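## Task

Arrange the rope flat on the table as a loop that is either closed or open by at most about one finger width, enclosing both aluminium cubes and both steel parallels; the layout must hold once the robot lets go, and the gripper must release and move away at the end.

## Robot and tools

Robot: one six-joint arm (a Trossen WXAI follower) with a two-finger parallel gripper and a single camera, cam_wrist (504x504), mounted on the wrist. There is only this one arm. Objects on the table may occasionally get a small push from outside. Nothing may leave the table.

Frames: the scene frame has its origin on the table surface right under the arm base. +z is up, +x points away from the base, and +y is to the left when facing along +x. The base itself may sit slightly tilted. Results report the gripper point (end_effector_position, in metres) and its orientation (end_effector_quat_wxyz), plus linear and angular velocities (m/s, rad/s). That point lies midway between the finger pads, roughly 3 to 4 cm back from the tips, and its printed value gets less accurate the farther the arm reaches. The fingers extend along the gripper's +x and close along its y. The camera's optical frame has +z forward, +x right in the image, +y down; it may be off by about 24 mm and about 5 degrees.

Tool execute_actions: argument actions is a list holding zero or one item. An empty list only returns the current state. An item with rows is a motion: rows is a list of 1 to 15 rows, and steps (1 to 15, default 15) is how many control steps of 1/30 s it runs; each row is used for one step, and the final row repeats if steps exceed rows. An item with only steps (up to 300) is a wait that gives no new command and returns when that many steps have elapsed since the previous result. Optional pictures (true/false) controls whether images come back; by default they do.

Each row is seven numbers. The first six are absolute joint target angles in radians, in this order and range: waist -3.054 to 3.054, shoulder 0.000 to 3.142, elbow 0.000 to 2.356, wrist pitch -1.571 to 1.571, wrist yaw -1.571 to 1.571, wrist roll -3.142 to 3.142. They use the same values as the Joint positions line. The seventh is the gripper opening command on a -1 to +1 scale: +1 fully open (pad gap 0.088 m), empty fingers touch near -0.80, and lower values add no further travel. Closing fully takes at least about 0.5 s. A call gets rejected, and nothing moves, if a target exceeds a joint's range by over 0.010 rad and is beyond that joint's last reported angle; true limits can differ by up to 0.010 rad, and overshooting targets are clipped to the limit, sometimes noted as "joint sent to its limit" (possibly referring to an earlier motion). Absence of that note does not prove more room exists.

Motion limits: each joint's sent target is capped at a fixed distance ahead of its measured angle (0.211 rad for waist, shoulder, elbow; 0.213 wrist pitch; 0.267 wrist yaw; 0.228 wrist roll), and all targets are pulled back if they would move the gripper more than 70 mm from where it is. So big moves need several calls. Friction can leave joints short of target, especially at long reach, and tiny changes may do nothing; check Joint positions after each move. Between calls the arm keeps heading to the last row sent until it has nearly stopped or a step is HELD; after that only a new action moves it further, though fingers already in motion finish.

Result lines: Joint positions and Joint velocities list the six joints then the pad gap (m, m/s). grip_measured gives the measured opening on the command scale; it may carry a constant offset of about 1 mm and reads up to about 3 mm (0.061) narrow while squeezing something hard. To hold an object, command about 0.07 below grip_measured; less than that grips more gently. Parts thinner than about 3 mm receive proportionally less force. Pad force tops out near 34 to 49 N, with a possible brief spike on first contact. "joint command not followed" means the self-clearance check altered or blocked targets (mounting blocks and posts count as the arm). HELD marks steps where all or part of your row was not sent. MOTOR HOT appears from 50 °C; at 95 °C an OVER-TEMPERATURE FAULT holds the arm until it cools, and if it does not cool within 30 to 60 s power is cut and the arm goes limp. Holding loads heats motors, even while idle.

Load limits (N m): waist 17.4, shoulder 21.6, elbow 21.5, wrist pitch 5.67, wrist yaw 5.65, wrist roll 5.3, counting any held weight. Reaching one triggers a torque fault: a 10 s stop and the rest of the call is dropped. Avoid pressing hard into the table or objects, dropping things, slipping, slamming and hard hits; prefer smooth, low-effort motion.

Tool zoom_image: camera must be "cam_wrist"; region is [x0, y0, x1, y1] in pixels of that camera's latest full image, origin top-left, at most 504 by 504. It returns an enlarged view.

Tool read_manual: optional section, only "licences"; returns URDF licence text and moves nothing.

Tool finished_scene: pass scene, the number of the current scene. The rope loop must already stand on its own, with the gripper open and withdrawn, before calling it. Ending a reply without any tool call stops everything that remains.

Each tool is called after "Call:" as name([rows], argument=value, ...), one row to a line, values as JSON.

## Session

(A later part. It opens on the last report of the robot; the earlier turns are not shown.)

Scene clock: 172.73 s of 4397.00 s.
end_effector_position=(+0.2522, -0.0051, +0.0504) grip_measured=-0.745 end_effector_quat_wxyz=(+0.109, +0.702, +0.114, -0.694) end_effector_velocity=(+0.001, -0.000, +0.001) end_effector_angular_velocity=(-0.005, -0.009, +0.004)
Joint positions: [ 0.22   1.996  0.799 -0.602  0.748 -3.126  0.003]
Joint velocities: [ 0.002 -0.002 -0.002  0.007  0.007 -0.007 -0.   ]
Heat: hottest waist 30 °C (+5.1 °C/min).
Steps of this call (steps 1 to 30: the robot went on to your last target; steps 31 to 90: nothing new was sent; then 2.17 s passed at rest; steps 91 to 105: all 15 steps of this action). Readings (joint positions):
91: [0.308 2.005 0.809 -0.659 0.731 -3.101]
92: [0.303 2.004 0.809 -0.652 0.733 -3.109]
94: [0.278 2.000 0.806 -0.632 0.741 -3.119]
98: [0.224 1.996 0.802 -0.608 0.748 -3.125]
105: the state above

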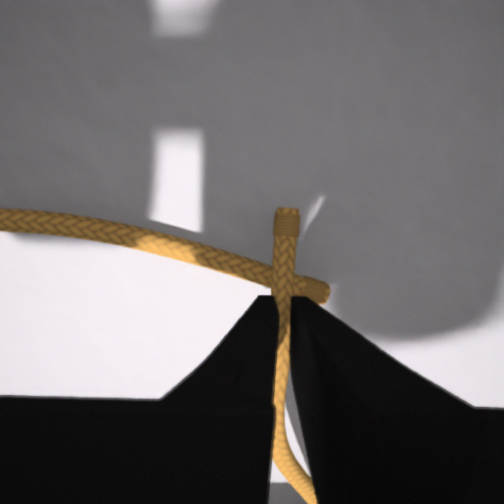

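Call:
execute_actions([
  {"rows":[[0.2,1.99,0.79,-0.6,0.75,-3.13,-0.8],[0.2,1.99,0.79,-0.6,0.75,-3.13,-0.8],[0.2,1.99,0.79,-0.6,0.75,-3.13,-0.6],[0.2,1.99,0.79,-0.6,0.75,-3.13,-0.45],[0.2,1.99,0.79,-0.6,0.75,-3.13,-0.45],[0.2,1.99,0.79,-0.6,0.75,-3.13,-0.45],[0.2,1.99,0.79,-0.6,0.75,-3.13,-0.45],[0.2,1.99,0.79,-0.6,0.75,-3.13,-0.45],[0.23,1.96,0.81,-0.66,0.75,-3.13,-0.45],[0.27,1.93,0.84,-0.73,0.75,-3.1,-0.45],[0.35,1.88,0.95,-0.85,0.7,-3.0,-0.45]]},
], pictures=false)

Call:
execute_actions([
  {"rows":[[0.6,1.8,1.6,-1.4,0.4,-0.9,1]]},
], pictures=false)

Call:
execute_actions([
  {"steps":30},
])

Scene clock: 181.67 s of 4397.00 s.
end_effector_position=(+0.2743, -0.0065, +0.1124) grip_measured=-0.455 end_effector_quat_wxyz=(+0.086, +0.736, +0.114, -0.662) end_effector_velocity=(+0.166, -0.021, +0.250) end_effector_angular_velocity=(+0.305, -0.634, -0.419)
Joint positions: [ 0.341  1.893  0.931 -0.811  0.71  -3.022  0.017]
Joint velocities: [ 0.33  -0.393  0.593 -0.33  -0.051  0.227  0.002]
Heat: hottest waist 29 °C (+4.1 °C/min).
Steps of this call (steps 1 to 15: the robot went on to your last target; steps 16 to 90: nothing new was sent; then 5.43 s passed at rest; steps 91 to 105: all 15 steps of this action). Readings (joint positions):
91: [0.219 1.996 0.799 -0.601 0.748 -3.126]
92: [0.215 1.996 0.799 -0.601 0.748 -3.126]
94: [0.208 1.996 0.799 -0.601 0.748 -3.126]
98: [0.205 1.996 0.799 -0.601 0.748 -3.126]
105: the state above

Scene clock: 182.17 s of 4397.00 s.
end_effector_position=(+0.2970, -0.0166, +0.3254) grip_measured=+0.985 end_effector_quat_wxyz=(-0.341, +0.706, -0.004, -0.621) end_effector_velocity=(+0.001, -0.037, +0.042) end_effector_angular_velocity=(+0.539, +0.815, -1.841)
Joint positions: [ 0.604  1.786  1.591 -1.388  0.406 -2.091  0.087]
Joint velocities: [-0.002 -0.051  0.164 -0.125 -0.022  2.044  0.016]
Heat: hottest waist 29 °C (+4.0 °C/min).
Steps of this call (steps 1 to 15: all 15 steps of this action). Readings (joint positions):
1: [0.359 1.877 0.965 -0.853 0.677 -2.983]
2: [0.391 1.867 0.999 -0.902 0.618 -2.937]
4: [0.474 1.848 1.082 -0.990 0.527 -2.838]
8: [0.591 1.821 1.317 -1.237 0.425 -2.571]
15: the state above

Scene clock: 183.17 s of 4397.00 s.
end_effector_position=(+0.2963, -0.0148, +0.3237) grip_measured=+1.000 end_effector_quat_wxyz=(+0.672, -0.395, +0.354, +0.517) end_effector_velocity=(-0.001, -0.002, -0.002) end_effector_angular_velocity=(-0.003, +0.003, +0.021)
Joint positions: [ 0.604  1.796  1.595 -1.398  0.402 -0.904  0.088]
Joint velocities: [-0.007 -0.002 -0.002 -0.007 -0.007 -0.022  0.   ]
Heat: hottest waist 29 °C (+4.0 °C/min).
Steps of this call (steps 1 to 30: the robot went on to your last target). Readings (joint positions):
1: [0.604 1.785 1.594 -1.392 0.405 -2.023]
2: [0.604 1.787 1.595 -1.393 0.404 -1.954]
4: [0.604 1.793 1.595 -1.396 0.403 -1.816]
8: [0.604 1.796 1.595 -1.398 0.402 -1.541]
30: the state above

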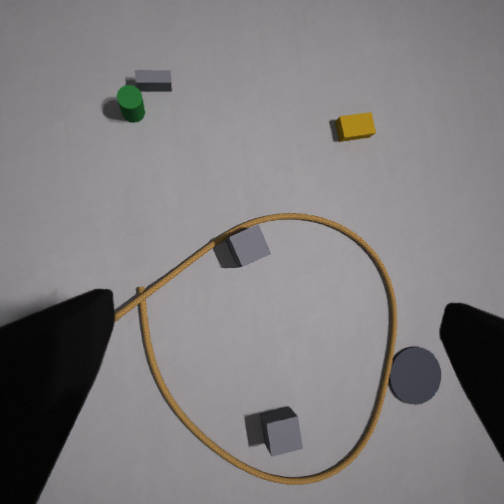

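Call:
execute_actions([
  {"rows":[[0.67,2.5,1.545,-1.1,0.582,0.98,-0.1]]},
], pictures=false)

Call:
execute_actions([
  {"rows":[[0.67,2.54,1.545,-1.07,0.582,0.98,-0.1],[0.67,2.58,1.545,-1.04,0.582,0.98,-0.1],[0.67,2.62,1.545,-1.01,0.582,0.98,-0.1],[0.67,2.66,1.545,-0.98,0.582,0.98,-0.1],[0.67,2.7,1.545,-0.96,0.582,0.98,-0.1],[0.67,2.722,1.545,-0.951,0.582,0.98,-0.1]]},
], pictures=false)

Call:
execute_actions([
  {"steps":12},
])

Scene clock: 192.00 s of 4397.00 s.
end_effector_position=(+0.3122, +0.1554, +0.1685) grip_measured=-0.093 end_effector_quat_wxyz=(+0.684, -0.265, +0.615, +0.291) end_effector_velocity=(-0.154, +0.090, -0.272) end_effector_angular_velocity=(-0.459, +0.688, -1.452)
Joint positions: [ 0.671  2.472  1.552 -1.101  0.576 -0.006  0.034]
Joint velocities: [-0.002  0.725 -0.222 -0.022 -0.022  1.985 -0.003]
Heat: hottest waist 28 °C (+2.0 °C/min).
Steps of this call (steps 1 to 15: the robot went on to your last target; steps 16 to 90: nothing new was sent; then 5.33 s passed at rest; steps 91 to 105: all 15 steps of this action). Readings (joint positions):
91: [0.609 1.820 1.590 -1.377 0.435 -0.859]
92: [0.620 1.845 1.589 -1.314 0.483 -0.800]
94: [0.642 1.930 1.590 -1.206 0.528 -0.687]
98: [0.668 2.145 1.570 -1.130 0.562 -0.455]
105: the state above

Scene clock: 192.50 s of 4397.00 s.
end_effector_position=(+0.2899, +0.2049, +0.0908) grip_measured=-0.097 end_effector_quat_wxyz=(+0.714, +0.026, +0.700, -0.023) end_effector_velocity=(+0.007, +0.002, +0.011) end_effector_angular_velocity=(+0.056, -0.005, -0.620)
Joint positions: [ 0.671  2.72   1.545 -0.952  0.581  0.929  0.034]
Joint velocities: [-0.002 -0.027  0.012  0.007 -0.022  0.593 -0.   ]
Heat: hottest waist 28 °C (+2.0 °C/min).
Steps of this call (steps 1 to 15: all 15 steps of this action). Readings (joint positions):
1: [0.671 2.497 1.546 -1.100 0.576 0.063]
2: [0.671 2.519 1.544 -1.088 0.576 0.131]
4: [0.671 2.564 1.546 -1.034 0.581 0.268]
8: [0.671 2.679 1.551 -0.970 0.582 0.543]
15: the state above

Scene clock: 192.90 s of 4397.00 s.
end_effector_position=(+0.2900, +0.2050, +0.0909) grip_measured=-0.097 end_effector_quat_wxyz=(+0.713, +0.043, +0.699, -0.039) end_effector_velocity=(-0.005, +0.000, -0.000) end_effector_angular_velocity=(+0.007, +0.022, +0.001)
Joint positions: [ 0.671  2.719  1.545 -0.952  0.581  0.976  0.034]
Joint velocities: [ 0.002 -0.002 -0.007 -0.007 -0.022  0.007 -0.   ]
Heat: hottest waist 29 °C (+3.0 °C/min).
Steps of this call (steps 1 to 12: the robot went on to your last target). Readings (joint positions):
1: [0.671 2.719 1.545 -0.952 0.581 0.945]
2: [0.671 2.719 1.545 -0.952 0.581 0.955]
4: [0.671 2.719 1.545 -0.952 0.581 0.967]
8: [0.671 2.719 1.545 -0.952 0.581 0.975]
12: the state above

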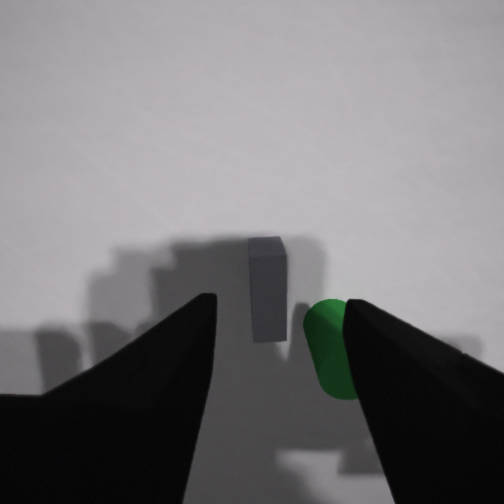

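Call:
execute_actions([
  {"rows":[[0.662,2.73,1.528,-0.92,0.586,0.96,-0.25],[0.653,2.74,1.511,-0.89,0.59,0.94,-0.25],[0.645,2.75,1.494,-0.86,0.595,0.93,-0.25],[0.636,2.76,1.477,-0.83,0.6,0.91,-0.25],[0.627,2.77,1.46,-0.8,0.604,0.9,-0.25],[0.617,2.778,1.444,-0.768,0.608,0.885,-0.25]]},
], pictures=false)

Call:
execute_actions([
  {"steps":6},
])

Scene clock: 202.60 s of 4397.00 s.
end_effector_position=(+0.2840, +0.2087, +0.0461) grip_measured=-0.247 end_effector_quat_wxyz=(+0.714, +0.034, +0.699, -0.027) end_effector_velocity=(+0.000, +0.001, -0.000) end_effector_angular_velocity=(+0.009, +0.003, +0.016)
Joint positions: [ 0.619  2.772  1.452 -0.769  0.606  0.889  0.027]
Joint velocities: [-0.002 -0.002 -0.002  0.007 -0.007 -0.022 -0.   ]
Heat: hottest waist 29 °C (+2.0 °C/min).
Steps of this call (steps 1 to 30: the robot went on to your last target; steps 31 to 90: nothing new was sent; then 6.20 s passed at rest; steps 91 to 105: all 15 steps of this action). Readings (joint positions):
91: [0.671 2.719 1.544 -0.947 0.581 0.976]
92: [0.670 2.720 1.539 -0.931 0.582 0.968]
94: [0.663 2.724 1.523 -0.884 0.589 0.945]
98: [0.631 2.754 1.473 -0.798 0.602 0.902]
105: the state above

Scene clock: 202.80 s of 4397.00 s.
end_effector_position=(+0.2839, +0.2087, +0.0460) grip_measured=-0.247 end_effector_quat_wxyz=(+0.714, +0.034, +0.699, -0.027) end_effector_velocity=(-0.005, -0.002, -0.000) end_effector_angular_velocity=(+0.002, +0.030, +0.018)
Joint positions: [ 0.619  2.772  1.451 -0.769  0.606  0.889  0.027]
Joint velocities: [-0.002 -0.002 -0.002 -0.022 -0.022 -0.007 -0.   ]
Heat: hottest waist 29 °C (+2.0 °C/min).
Steps of this call (steps 1 to 6: the robot went on to your last target). Readings (joint positions):
1: [0.619 2.772 1.452 -0.769 0.606 0.889]
2: [0.619 2.772 1.452 -0.769 0.606 0.889]
4: [0.619 2.772 1.451 -0.769 0.606 0.889]
6: the state above

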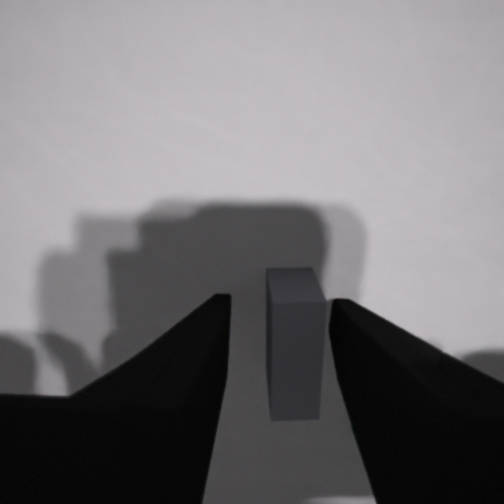

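Call:
execute_actions([
  {"rows":[[0.612,2.778,1.444,-0.775,0.608,0.885,-0.35],[0.612,2.778,1.444,-0.775,0.608,0.885,-0.45],[0.612,2.778,1.444,-0.775,0.608,0.885,-0.55],[0.612,2.778,1.444,-0.775,0.608,0.885,-0.68]],"steps":12},
], pictures=false)

Call:
execute_actions([
  {"rows":[[0.62,2.75,1.46,-0.79,0.61,0.88,-0.68],[0.62,2.72,1.47,-0.8,0.62,0.85,-0.68],[0.62,2.68,1.47,-0.8,0.63,0.8,-0.68],[0.61,2.64,1.47,-0.8,0.645,0.75,-0.68],[0.6,2.6,1.47,-0.8,0.66,0.7,-0.68],[0.58,2.56,1.47,-0.8,0.675,0.65,-0.68],[0.56,2.52,1.47,-0.8,0.69,0.6,-0.68],[0.54,2.48,1.47,-0.8,0.705,0.55,-0.68],[0.52,2.44,1.47,-0.8,0.72,0.5,-0.68],[0.49,2.4,1.47,-0.8,0.735,0.45,-0.68],[0.46,2.36,1.47,-0.8,0.75,0.4,-0.68],[0.43,2.33,1.47,-0.8,0.765,0.35,-0.68],[0.4,2.3,1.47,-0.8,0.775,0.3,-0.68],[0.37,2.3,1.47,-0.8,0.775,0.25,-0.68],[0.34,2.3,1.47,-0.8,0.775,0.2,-0.68]]},
], pictures=false)

Call:
execute_actions([
  {"rows":[[0.31,2.3,1.47,-0.8,0.775,0.2,-0.68],[0.28,2.3,1.47,-0.8,0.775,0.2,-0.68],[0.25,2.3,1.47,-0.8,0.775,0.2,-0.68],[0.22,2.3,1.47,-0.8,0.775,0.2,-0.68],[0.19,2.3,1.47,-0.8,0.775,0.2,-0.68],[0.165,2.3,1.47,-0.8,0.775,0.2,-0.68],[0.14,2.3,1.47,-0.8,0.775,0.2,-0.68],[0.12,2.3,1.47,-0.8,0.775,0.2,-0.68],[0.105,2.3,1.47,-0.8,0.775,0.2,-0.68],[0.095,2.3,1.47,-0.8,0.775,0.2,-0.68],[0.085,2.3,1.47,-0.8,0.775,0.2,-0.68]]},
])

Scene clock: 215.20 s of 4397.00 s.
end_effector_position=(+0.2835, +0.2078, +0.0458) grip_measured=-0.600 end_effector_quat_wxyz=(+0.713, +0.032, +0.700, -0.027) end_effector_velocity=(+0.000, +0.001, -0.000) end_effector_angular_velocity=(+0.009, +0.003, +0.002)
Joint positions: [ 0.618  2.772  1.451 -0.773  0.607  0.888  0.01 ]
Joint velocities: [-0.002 -0.002 -0.002  0.007 -0.007 -0.007 -0.   ]
Heat: hottest waist 29 °C (+0.0 °C/min).
Steps of this call (steps 1 to 15: the robot went on to your last target; steps 16 to 90: nothing new was sent; then 9.00 s passed at rest; steps 91 to 102: all 12 steps of this action). Readings (joint positions):
91: [0.619 2.772 1.451 -0.769 0.606 0.888]
92: [0.619 2.772 1.451 -0.770 0.606 0.888]
94: [0.618 2.772 1.451 -0.772 0.607 0.888]
98: [0.618 2.772 1.451 -0.773 0.607 0.888]
102: the state above

Scene clock: 215.70 s of 4397.00 s.
end_effector_position=(+0.3996, +0.0717, +0.1425) grip_measured=-0.600 end_effector_quat_wxyz=(+0.791, -0.004, +0.610, +0.036) end_effector_velocity=(+0.205, -0.481, -0.040) end_effector_angular_velocity=(-0.226, +0.030, +0.175)
Joint positions: [ 0.422  2.327  1.474 -0.797  0.762  0.319  0.01 ]
Joint velocities: [-1.009 -0.706  0.12  -0.007  0.227 -1.516 -0.   ]
Heat: hottest waist 29 °C (+0.0 °C/min).
Steps of this call (steps 1 to 15: all 15 steps of this action). Readings (joint positions):
1: [0.618 2.771 1.451 -0.775 0.607 0.887]
2: [0.618 2.765 1.452 -0.782 0.608 0.879]
4: [0.617 2.737 1.452 -0.797 0.617 0.827]
8: [0.594 2.600 1.453 -0.798 0.665 0.662]
15: the state above

Scene clock: 216.20 s of 4397.00 s.
end_effector_position=(+0.4071, -0.0367, +0.0535) grip_measured=-0.600 end_effector_quat_wxyz=(+0.722, +0.038, +0.690, -0.030) end_effector_velocity=(-0.002, -0.004, -0.002) end_effector_angular_velocity=(-0.008, +0.009, +0.007)
Joint positions: [ 0.079  2.296  1.477 -0.799  0.776  0.204  0.01 ]
Joint velocities: [-0.007 -0.002 -0.002 -0.007  0.007 -0.007 -0.   ]
Heat: hottest waist 29 °C (+0.0 °C/min).
Steps of this call (steps 1 to 15: all 15 steps of this action). Readings (joint positions):
1: [0.388 2.308 1.478 -0.797 0.768 0.281]
2: [0.355 2.297 1.481 -0.797 0.772 0.255]
4: [0.290 2.290 1.481 -0.797 0.774 0.227]
8: [0.174 2.296 1.477 -0.799 0.774 0.208]
15: the state above

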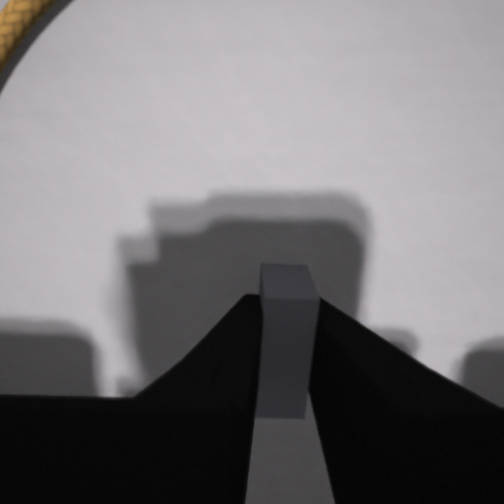

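Call:
execute_actions([
  {"rows":[[0.07,2.3,1.47,-0.8,0.775,0.2,-0.68],[0.057,2.3,1.47,-0.8,0.775,0.2,-0.68],[0.057,2.3,1.47,-0.8,0.775,0.2,-0.68],[0.057,2.3,1.47,-0.8,0.775,0.2,-0.68],[0.057,2.3,1.47,-0.8,0.775,0.2,-0.68],[0.057,2.3,1.47,-0.8,0.775,0.2,-0.68],[0.057,2.3,1.47,-0.8,0.775,0.2,-0.68],[0.057,2.3,1.47,-0.8,0.775,0.2,-0.68],[0.06,2.3,1.47,-0.8,0.775,0.2,0]]},
], pictures=false)

Call:
execute_actions([
  {"rows":[[0.08,2.28,1.47,-0.82,0.775,0.2,0],[0.1,2.26,1.47,-0.84,0.775,0.2,0],[0.12,2.24,1.47,-0.86,0.775,0.2,0],[0.14,2.21,1.47,-0.88,0.775,0.2,0],[0.14,2.17,1.47,-0.9,0.775,0.15,0],[0.14,2.1,1.45,-0.9,0.775,0.1,0],[0.1,1.7,1.3,-0.9,0.712,-0.5,0]]},
], pictures=false)

Call:
execute_actions([
  {"rows":[[-0.372,1.508,1.183,-0.903,0.712,-1.25,0]]},
], pictures=false)

Call:
execute_actions([
  {"steps":15},
])

Scene clock: 229.13 s of 4397.00 s.
end_effector_position=(+0.4058, -0.0424, +0.0478) grip_measured=-0.053 end_effector_quat_wxyz=(+0.717, +0.043, +0.695, -0.036) end_effector_velocity=(+0.001, +0.000, -0.000) end_effector_angular_velocity=(+0.008, -0.003, +0.001)
Joint positions: [ 0.06   2.296  1.477 -0.799  0.776  0.203  0.036]
Joint velocities: [-0.002 -0.002 -0.002  0.007 -0.007 -0.007  0.032]
Heat: hottest waist 31 °C (+1.0 °C/min).
Steps of this call (steps 1 to 15: the robot went on to your last target; steps 16 to 90: nothing new was sent; then 9.43 s passed at rest; steps 91 to 105: all 15 steps of this action). Readings (joint positions):
91: [0.084 2.296 1.477 -0.799 0.776 0.203]
92: [0.082 2.296 1.477 -0.799 0.776 0.203]
94: [0.073 2.296 1.477 -0.799 0.776 0.203]
98: [0.058 2.296 1.477 -0.799 0.776 0.203]
105: the state above

Scene clock: 229.63 s of 4397.00 s.
end_effector_position=(+0.3667, -0.1412, +0.1723) grip_measured=-0.003 end_effector_quat_wxyz=(+0.794, -0.105, +0.587, +0.121) end_effector_velocity=(-0.035, -0.256, +0.253) end_effector_angular_velocity=(-0.156, -0.818, +0.280)
Joint positions: [ 0.102  1.731  1.319 -0.897  0.719 -0.412  0.039]
Joint velocities: [ 0.002 -1.018  0.061 -0.022 -0.007 -1.062 -0.   ]
Heat: hottest waist 31 °C (+1.0 °C/min).
Steps of this call (steps 1 to 15: all 15 steps of this action). Readings (joint positions):
1: [0.061 2.295 1.477 -0.802 0.776 0.203]
2: [0.065 2.292 1.477 -0.811 0.776 0.203]
4: [0.086 2.273 1.475 -0.843 0.776 0.203]
8: [0.134 2.118 1.396 -0.881 0.739 0.034]
15: the state above

Scene clock: 230.13 s of 4397.00 s.
end_effector_position=(+0.2660, -0.2659, +0.0880) grip_measured=-0.003 end_effector_quat_wxyz=(+0.669, -0.255, +0.651, +0.252) end_effector_velocity=(-0.002, +0.000, +0.003) end_effector_angular_velocity=(+0.008, -0.016, +0.382)
Joint positions: [-0.371  1.517  1.193 -0.903  0.714 -1.217  0.039]
Joint velocities: [-0.002 -0.017 -0.002 -0.007 -0.022 -0.388 -0.   ]
Heat: hottest waist 31 °C (+1.0 °C/min).
Steps of this call (steps 1 to 15: all 15 steps of this action). Readings (joint positions):
1: [0.092 1.686 1.309 -0.887 0.712 -0.460]
2: [0.061 1.645 1.288 -0.888 0.707 -0.512]
4: [-0.039 1.576 1.243 -0.902 0.709 -0.628]
8: [-0.282 1.523 1.207 -0.902 0.714 -0.894]
15: the state above

Scene clock: 230.63 s of 4397.00 s.
end_effector_position=(+0.2659, -0.2663, +0.0884) grip_measured=-0.003 end_effector_quat_wxyz=(+0.665, -0.265, +0.647, +0.261) end_effector_velocity=(-0.001, +0.003, -0.000) end_effector_angular_velocity=(+0.022, -0.004, +0.011)
Joint positions: [-0.371  1.515  1.193 -0.903  0.714 -1.247  0.039]
Joint velocities: [-0.002 -0.002 -0.002 -0.007 -0.022 -0.007 -0.   ]
Heat: hottest waist 31 °C (+1.0 °C/min).
Steps of this call (steps 1 to 15: the robot went on to your last target). Readings (joint positions):
1: [-0.371 1.516 1.193 -0.903 0.714 -1.227]
2: [-0.371 1.516 1.193 -0.903 0.714 -1.233]
4: [-0.371 1.515 1.193 -0.903 0.714 -1.240]
8: [-0.371 1.515 1.193 -0.903 0.714 -1.245]
15: the state above

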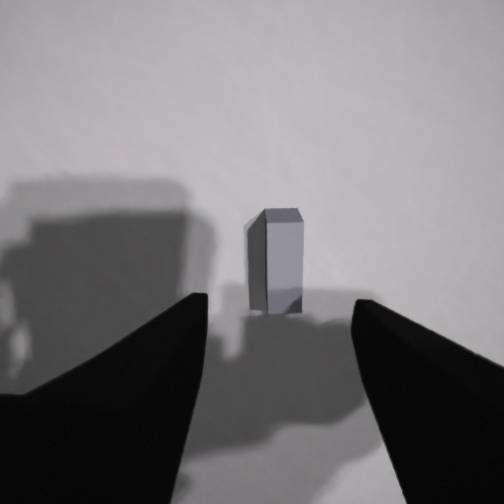

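Call:
execute_actions([
  {"rows":[[-0.39,1.525,1.175,-0.87,0.705,-1.27,0],[-0.407,1.537,1.165,-0.835,0.7,-1.29,0],[-0.424,1.55,1.155,-0.8,0.692,-1.31,0],[-0.441,1.562,1.145,-0.765,0.686,-1.33,0],[-0.458,1.575,1.135,-0.73,0.68,-1.35,0],[-0.475,1.586,1.125,-0.696,0.673,-1.374,0]]},
])

Scene clock: 236.73 s of 4397.00 s.
end_effector_position=(+0.2712, -0.2696, +0.0443) grip_measured=-0.003 end_effector_quat_wxyz=(+0.666, -0.265, +0.647, +0.261) end_effector_velocity=(-0.004, +0.001, -0.001) end_effector_angular_velocity=(+0.009, +0.006, +0.022)
Joint positions: [-0.471  1.579  1.132 -0.699  0.676 -1.369  0.039]
Joint velocities: [-0.007 -0.007 -0.007 -0.007 -0.007 -0.022 -0.   ]
Heat: hottest waist 30 °C (+1.0 °C/min).
Steps of this call (steps 1 to 15: the robot went on to your last target; steps 16 to 90: nothing new was sent; then 2.60 s passed at rest; steps 91 to 105: all 15 steps of this action). Readings (joint positions):
91: [-0.372 1.515 1.192 -0.898 0.713 -1.251]
92: [-0.376 1.516 1.187 -0.881 0.709 -1.262]
94: [-0.398 1.525 1.177 -0.828 0.700 -1.290]
98: [-0.458 1.566 1.146 -0.729 0.682 -1.351]
105: the state above

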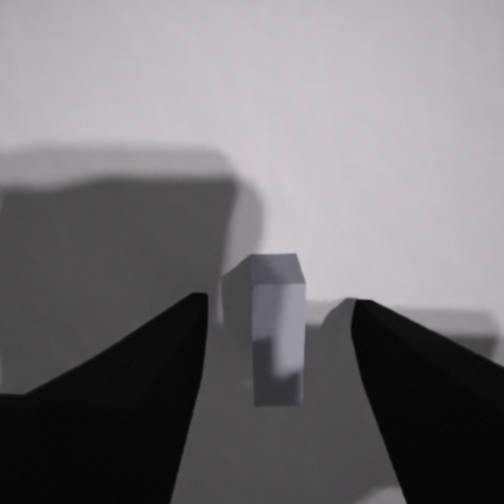

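Call:
execute_actions([
  {"rows":[[-0.475,1.6,1.125,-0.69,0.673,-1.374,-0.15],[-0.475,1.6,1.125,-0.69,0.673,-1.374,-0.3],[-0.475,1.6,1.125,-0.69,0.673,-1.374,-0.4],[-0.475,1.6,1.125,-0.69,0.673,-1.374,-0.5],[-0.475,1.6,1.125,-0.69,0.673,-1.374,-0.55],[-0.475,1.6,1.125,-0.69,0.673,-1.374,-0.68]]},
], pictures=false)

Call:
execute_actions([
  {"rows":[[-0.45,1.57,1.12,-0.73,0.68,-1.34,-0.68],[-0.42,1.55,1.11,-0.77,0.69,-1.3,-0.68],[-0.38,1.53,1.1,-0.81,0.7,-1.25,-0.68],[-0.34,1.52,1.09,-0.85,0.71,-1.2,-0.68],[-0.3,1.52,1.08,-0.89,0.72,-1.15,-0.68],[-0.26,1.52,1.07,-0.92,0.73,-1.1,-0.68],[-0.22,1.53,1.06,-0.95,0.74,-1.05,-0.68],[-0.18,1.54,1.05,-0.97,0.75,-1.0,-0.68],[-0.14,1.56,1.04,-0.98,0.76,-0.95,-0.68],[-0.1,1.58,1.03,-0.98,0.77,-0.9,-0.68],[-0.06,1.6,1.02,-0.97,0.776,-0.85,-0.68],[-0.02,1.63,1.01,-0.96,0.776,-0.8,-0.68],[0.02,1.66,1.0,-0.94,0.776,-0.75,-0.68],[0.05,1.69,1.0,-0.92,0.776,-0.7,-0.68],[0.07,1.72,1.0,-0.89,0.776,-0.7,-0.68]]},
], pictures=false)

Call:
execute_actions([
  {"rows":[[0.07,1.76,1.0,-0.85,0.776,-0.7,-0.68],[0.07,1.8,1.0,-0.81,0.776,-0.7,-0.68],[0.07,1.84,1.0,-0.77,0.776,-0.7,-0.68],[0.07,1.88,1.0,-0.73,0.776,-0.7,-0.68],[0.07,1.92,1.0,-0.69,0.776,-0.7,-0.68],[0.07,1.95,1.0,-0.66,0.776,-0.7,-0.68],[0.07,1.975,1.0,-0.635,0.776,-0.7,-0.68],[0.07,1.997,1.0,-0.618,0.776,-0.7,-0.68]]},
])

Scene clock: 252.13 s of 4397.00 s.
end_effector_position=(+0.2728, -0.2679, +0.0418) grip_measured=-0.599 end_effector_quat_wxyz=(+0.665, -0.265, +0.647, +0.263) end_effector_velocity=(-0.003, -0.000, -0.000) end_effector_angular_velocity=(-0.003, +0.010, +0.025)
Joint positions: [-0.471  1.59   1.132 -0.691  0.675 -1.371  0.01 ]
Joint velocities: [-0.002 -0.002 -0.002 -0.007  0.007 -0.022 -0.   ]
Heat: hottest waist 29 °C (+1.0 °C/min).
Steps of this call (steps 1 to 15: the robot went on to your last target; steps 16 to 90: nothing new was sent; then 11.90 s passed at rest; steps 91 to 105: all 15 steps of this action). Readings (joint positions):
91: [-0.471 1.581 1.132 -0.697 0.675 -1.371]
92: [-0.471 1.582 1.132 -0.694 0.675 -1.371]
94: [-0.471 1.586 1.132 -0.692 0.675 -1.371]
98: [-0.471 1.590 1.132 -0.692 0.675 -1.371]
105: the state above

Scene clock: 252.63 s of 4397.00 s.
end_effector_position=(+0.2785, -0.1371, +0.1045) grip_measured=-0.599 end_effector_quat_wxyz=(+0.666, -0.270, +0.640, +0.272) end_effector_velocity=(+0.127, +0.385, +0.007) end_effector_angular_velocity=(+0.017, -0.282, +0.172)
Joint positions: [-0.     1.647  1.021 -0.931  0.769 -0.779  0.01 ]
Joint velocities: [ 0.989  0.877 -0.183  0.491 -0.007  0.93  -0.   ]
Heat: hottest waist 29 °C (+0.0 °C/min).
Steps of this call (steps 1 to 15: all 15 steps of this action). Readings (joint positions):
1: [-0.470 1.589 1.132 -0.696 0.675 -1.367]
2: [-0.464 1.584 1.131 -0.713 0.679 -1.350]
4: [-0.425 1.564 1.118 -0.776 0.694 -1.287]
8: [-0.273 1.533 1.085 -0.904 0.727 -1.111]
15: the state above

Scene clock: 253.13 s of 4397.00 s.
end_effector_position=(+0.3148, -0.0528, +0.0509) grip_measured=-0.599 end_effector_quat_wxyz=(+0.668, -0.276, +0.636, +0.271) end_effector_velocity=(+0.006, -0.003, -0.000) end_effector_angular_velocity=(-0.018, -0.026, -0.036)
Joint positions: [ 0.068  1.989  1.003 -0.622  0.774 -0.703  0.01 ]
Joint velocities: [-0.002 -0.002 -0.002  0.037  0.022  0.007  0.   ]
Heat: hottest waist 29 °C (+0.0 °C/min).
Steps of this call (steps 1 to 15: all 15 steps of this action). Readings (joint positions):
1: [0.029 1.679 1.016 -0.909 0.769 -0.754]
2: [0.049 1.712 1.013 -0.880 0.769 -0.738]
4: [0.066 1.785 1.013 -0.811 0.771 -0.719]
8: [0.068 1.927 1.011 -0.678 0.773 -0.706]
15: the state above

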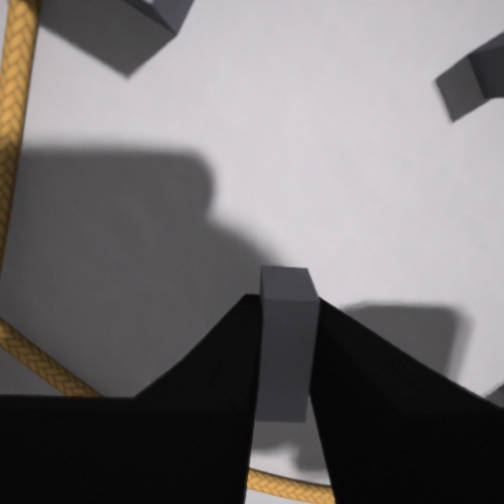

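Call:
execute_actions([
  {"rows":[[0.055,2.008,1.0,-0.61,0.776,-0.7,-0.68],[0.05,2.014,1.0,-0.605,0.776,-0.7,-0.68],[0.05,2.014,1.0,-0.605,0.776,-0.7,-0.68],[0.05,2.014,1.0,-0.605,0.776,-0.7,-0.68],[0.05,2.014,1.0,-0.605,0.776,-0.7,-0.68],[0.05,2.014,1.0,-0.605,0.776,-0.7,-0.68],[0.05,2.014,1.0,-0.605,0.776,-0.7,-0.68],[0.05,2.014,1.0,-0.605,0.776,-0.7,-0.68],[0.05,2.01,1.0,-0.605,0.776,-0.7,-0.1]]},
], pictures=false)

Call:
execute_actions([
  {"rows":[[0.075,1.98,1.0,-0.64,0.776,-0.7,-0.1],[0.1,1.96,1.01,-0.68,0.776,-0.7,-0.1],[0.125,1.94,1.02,-0.72,0.776,-0.7,-0.1],[0.15,1.92,1.03,-0.76,0.776,-0.7,-0.1],[0.18,1.9,1.05,-0.8,0.776,-0.7,-0.1],[0.5,1.9,1.6,-1.5,0.45,-1.0,1]]},
], pictures=false)

Call:
execute_actions([
  {"steps":20},
])

Scene clock: 265.10 s of 4397.00 s.
end_effector_position=(+0.3146, -0.0527, +0.0443) grip_measured=-0.143 end_effector_quat_wxyz=(+0.666, -0.272, +0.641, +0.269) end_effector_velocity=(+0.002, +0.001, -0.001) end_effector_angular_velocity=(+0.008, -0.003, -0.014)
Joint positions: [ 0.053  2.006  1.003 -0.606  0.774 -0.703  0.032]
Joint velocities: [-0.002  0.002  0.002  0.007 -0.007  0.007  0.025]
Heat: hottest waist 29 °C (+0.0 °C/min).
Steps of this call (steps 1 to 15: the robot went on to your last target; steps 16 to 90: nothing new was sent; then 8.47 s passed at rest; steps 91 to 105: all 15 steps of this action). Readings (joint positions):
91: [0.068 1.991 1.003 -0.618 0.774 -0.703]
92: [0.066 1.994 1.003 -0.614 0.774 -0.703]
94: [0.060 2.000 1.003 -0.609 0.774 -0.703]
98: [0.053 2.006 1.003 -0.607 0.774 -0.703]
105: the state above

Scene clock: 265.60 s of 4397.00 s.
end_effector_position=(+0.3249, +0.0054, +0.2493) grip_measured=+0.933 end_effector_quat_wxyz=(+0.634, -0.413, +0.404, +0.514) end_effector_velocity=(-0.004, -0.125, +0.491) end_effector_angular_velocity=(+0.171, -0.436, +0.670)
Joint positions: [ 0.486  1.919  1.467 -1.223  0.466 -0.978  0.085]
Joint velocities: [ 0.589 -0.076  1.726 -1.751 -0.212 -0.242  0.062]
Heat: hottest waist 29 °C (+0.0 °C/min).
Steps of this call (steps 1 to 15: all 15 steps of this action). Readings (joint positions):
1: [0.055 2.004 1.003 -0.610 0.774 -0.703]
2: [0.061 1.998 1.003 -0.628 0.774 -0.703]
4: [0.091 1.973 1.004 -0.690 0.774 -0.703]
8: [0.217 1.934 1.109 -0.850 0.636 -0.825]
15: the state above

Scene clock: 266.27 s of 4397.00 s.
end_effector_position=(+0.2999, -0.0293, +0.2756) grip_measured=+1.000 end_effector_quat_wxyz=(+0.581, -0.434, +0.414, +0.550) end_effector_velocity=(-0.001, -0.001, -0.002) end_effector_angular_velocity=(+0.002, +0.011, +0.008)
Joint positions: [ 0.503  1.895  1.594 -1.498  0.453 -0.997  0.088]
Joint velocities: [-0.007  0.002  0.002 -0.007 -0.007 -0.007  0.   ]
Heat: hottest waist 29 °C (+0.0 °C/min).
Steps of this call (steps 1 to 20: the robot went on to your last target). Readings (joint positions):
1: [0.501 1.915 1.516 -1.281 0.461 -0.984]
2: [0.509 1.907 1.552 -1.342 0.459 -0.988]
4: [0.509 1.889 1.585 -1.437 0.458 -0.993]
8: [0.503 1.889 1.594 -1.486 0.454 -0.996]
20: the state above

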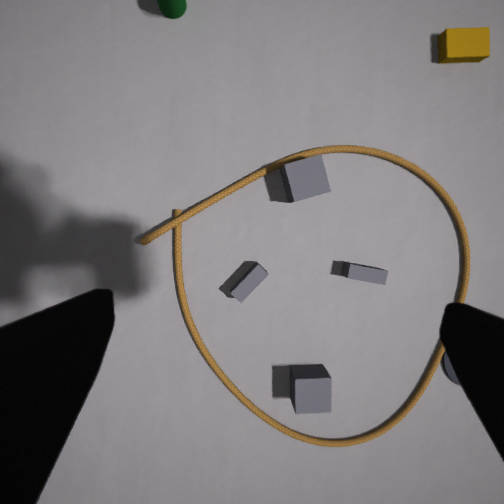

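The rope lies beside the cube rather than on it, and all four parts are inside the loop.

Call:
finished_scene(scene=2)

The scene is finished: the task was done.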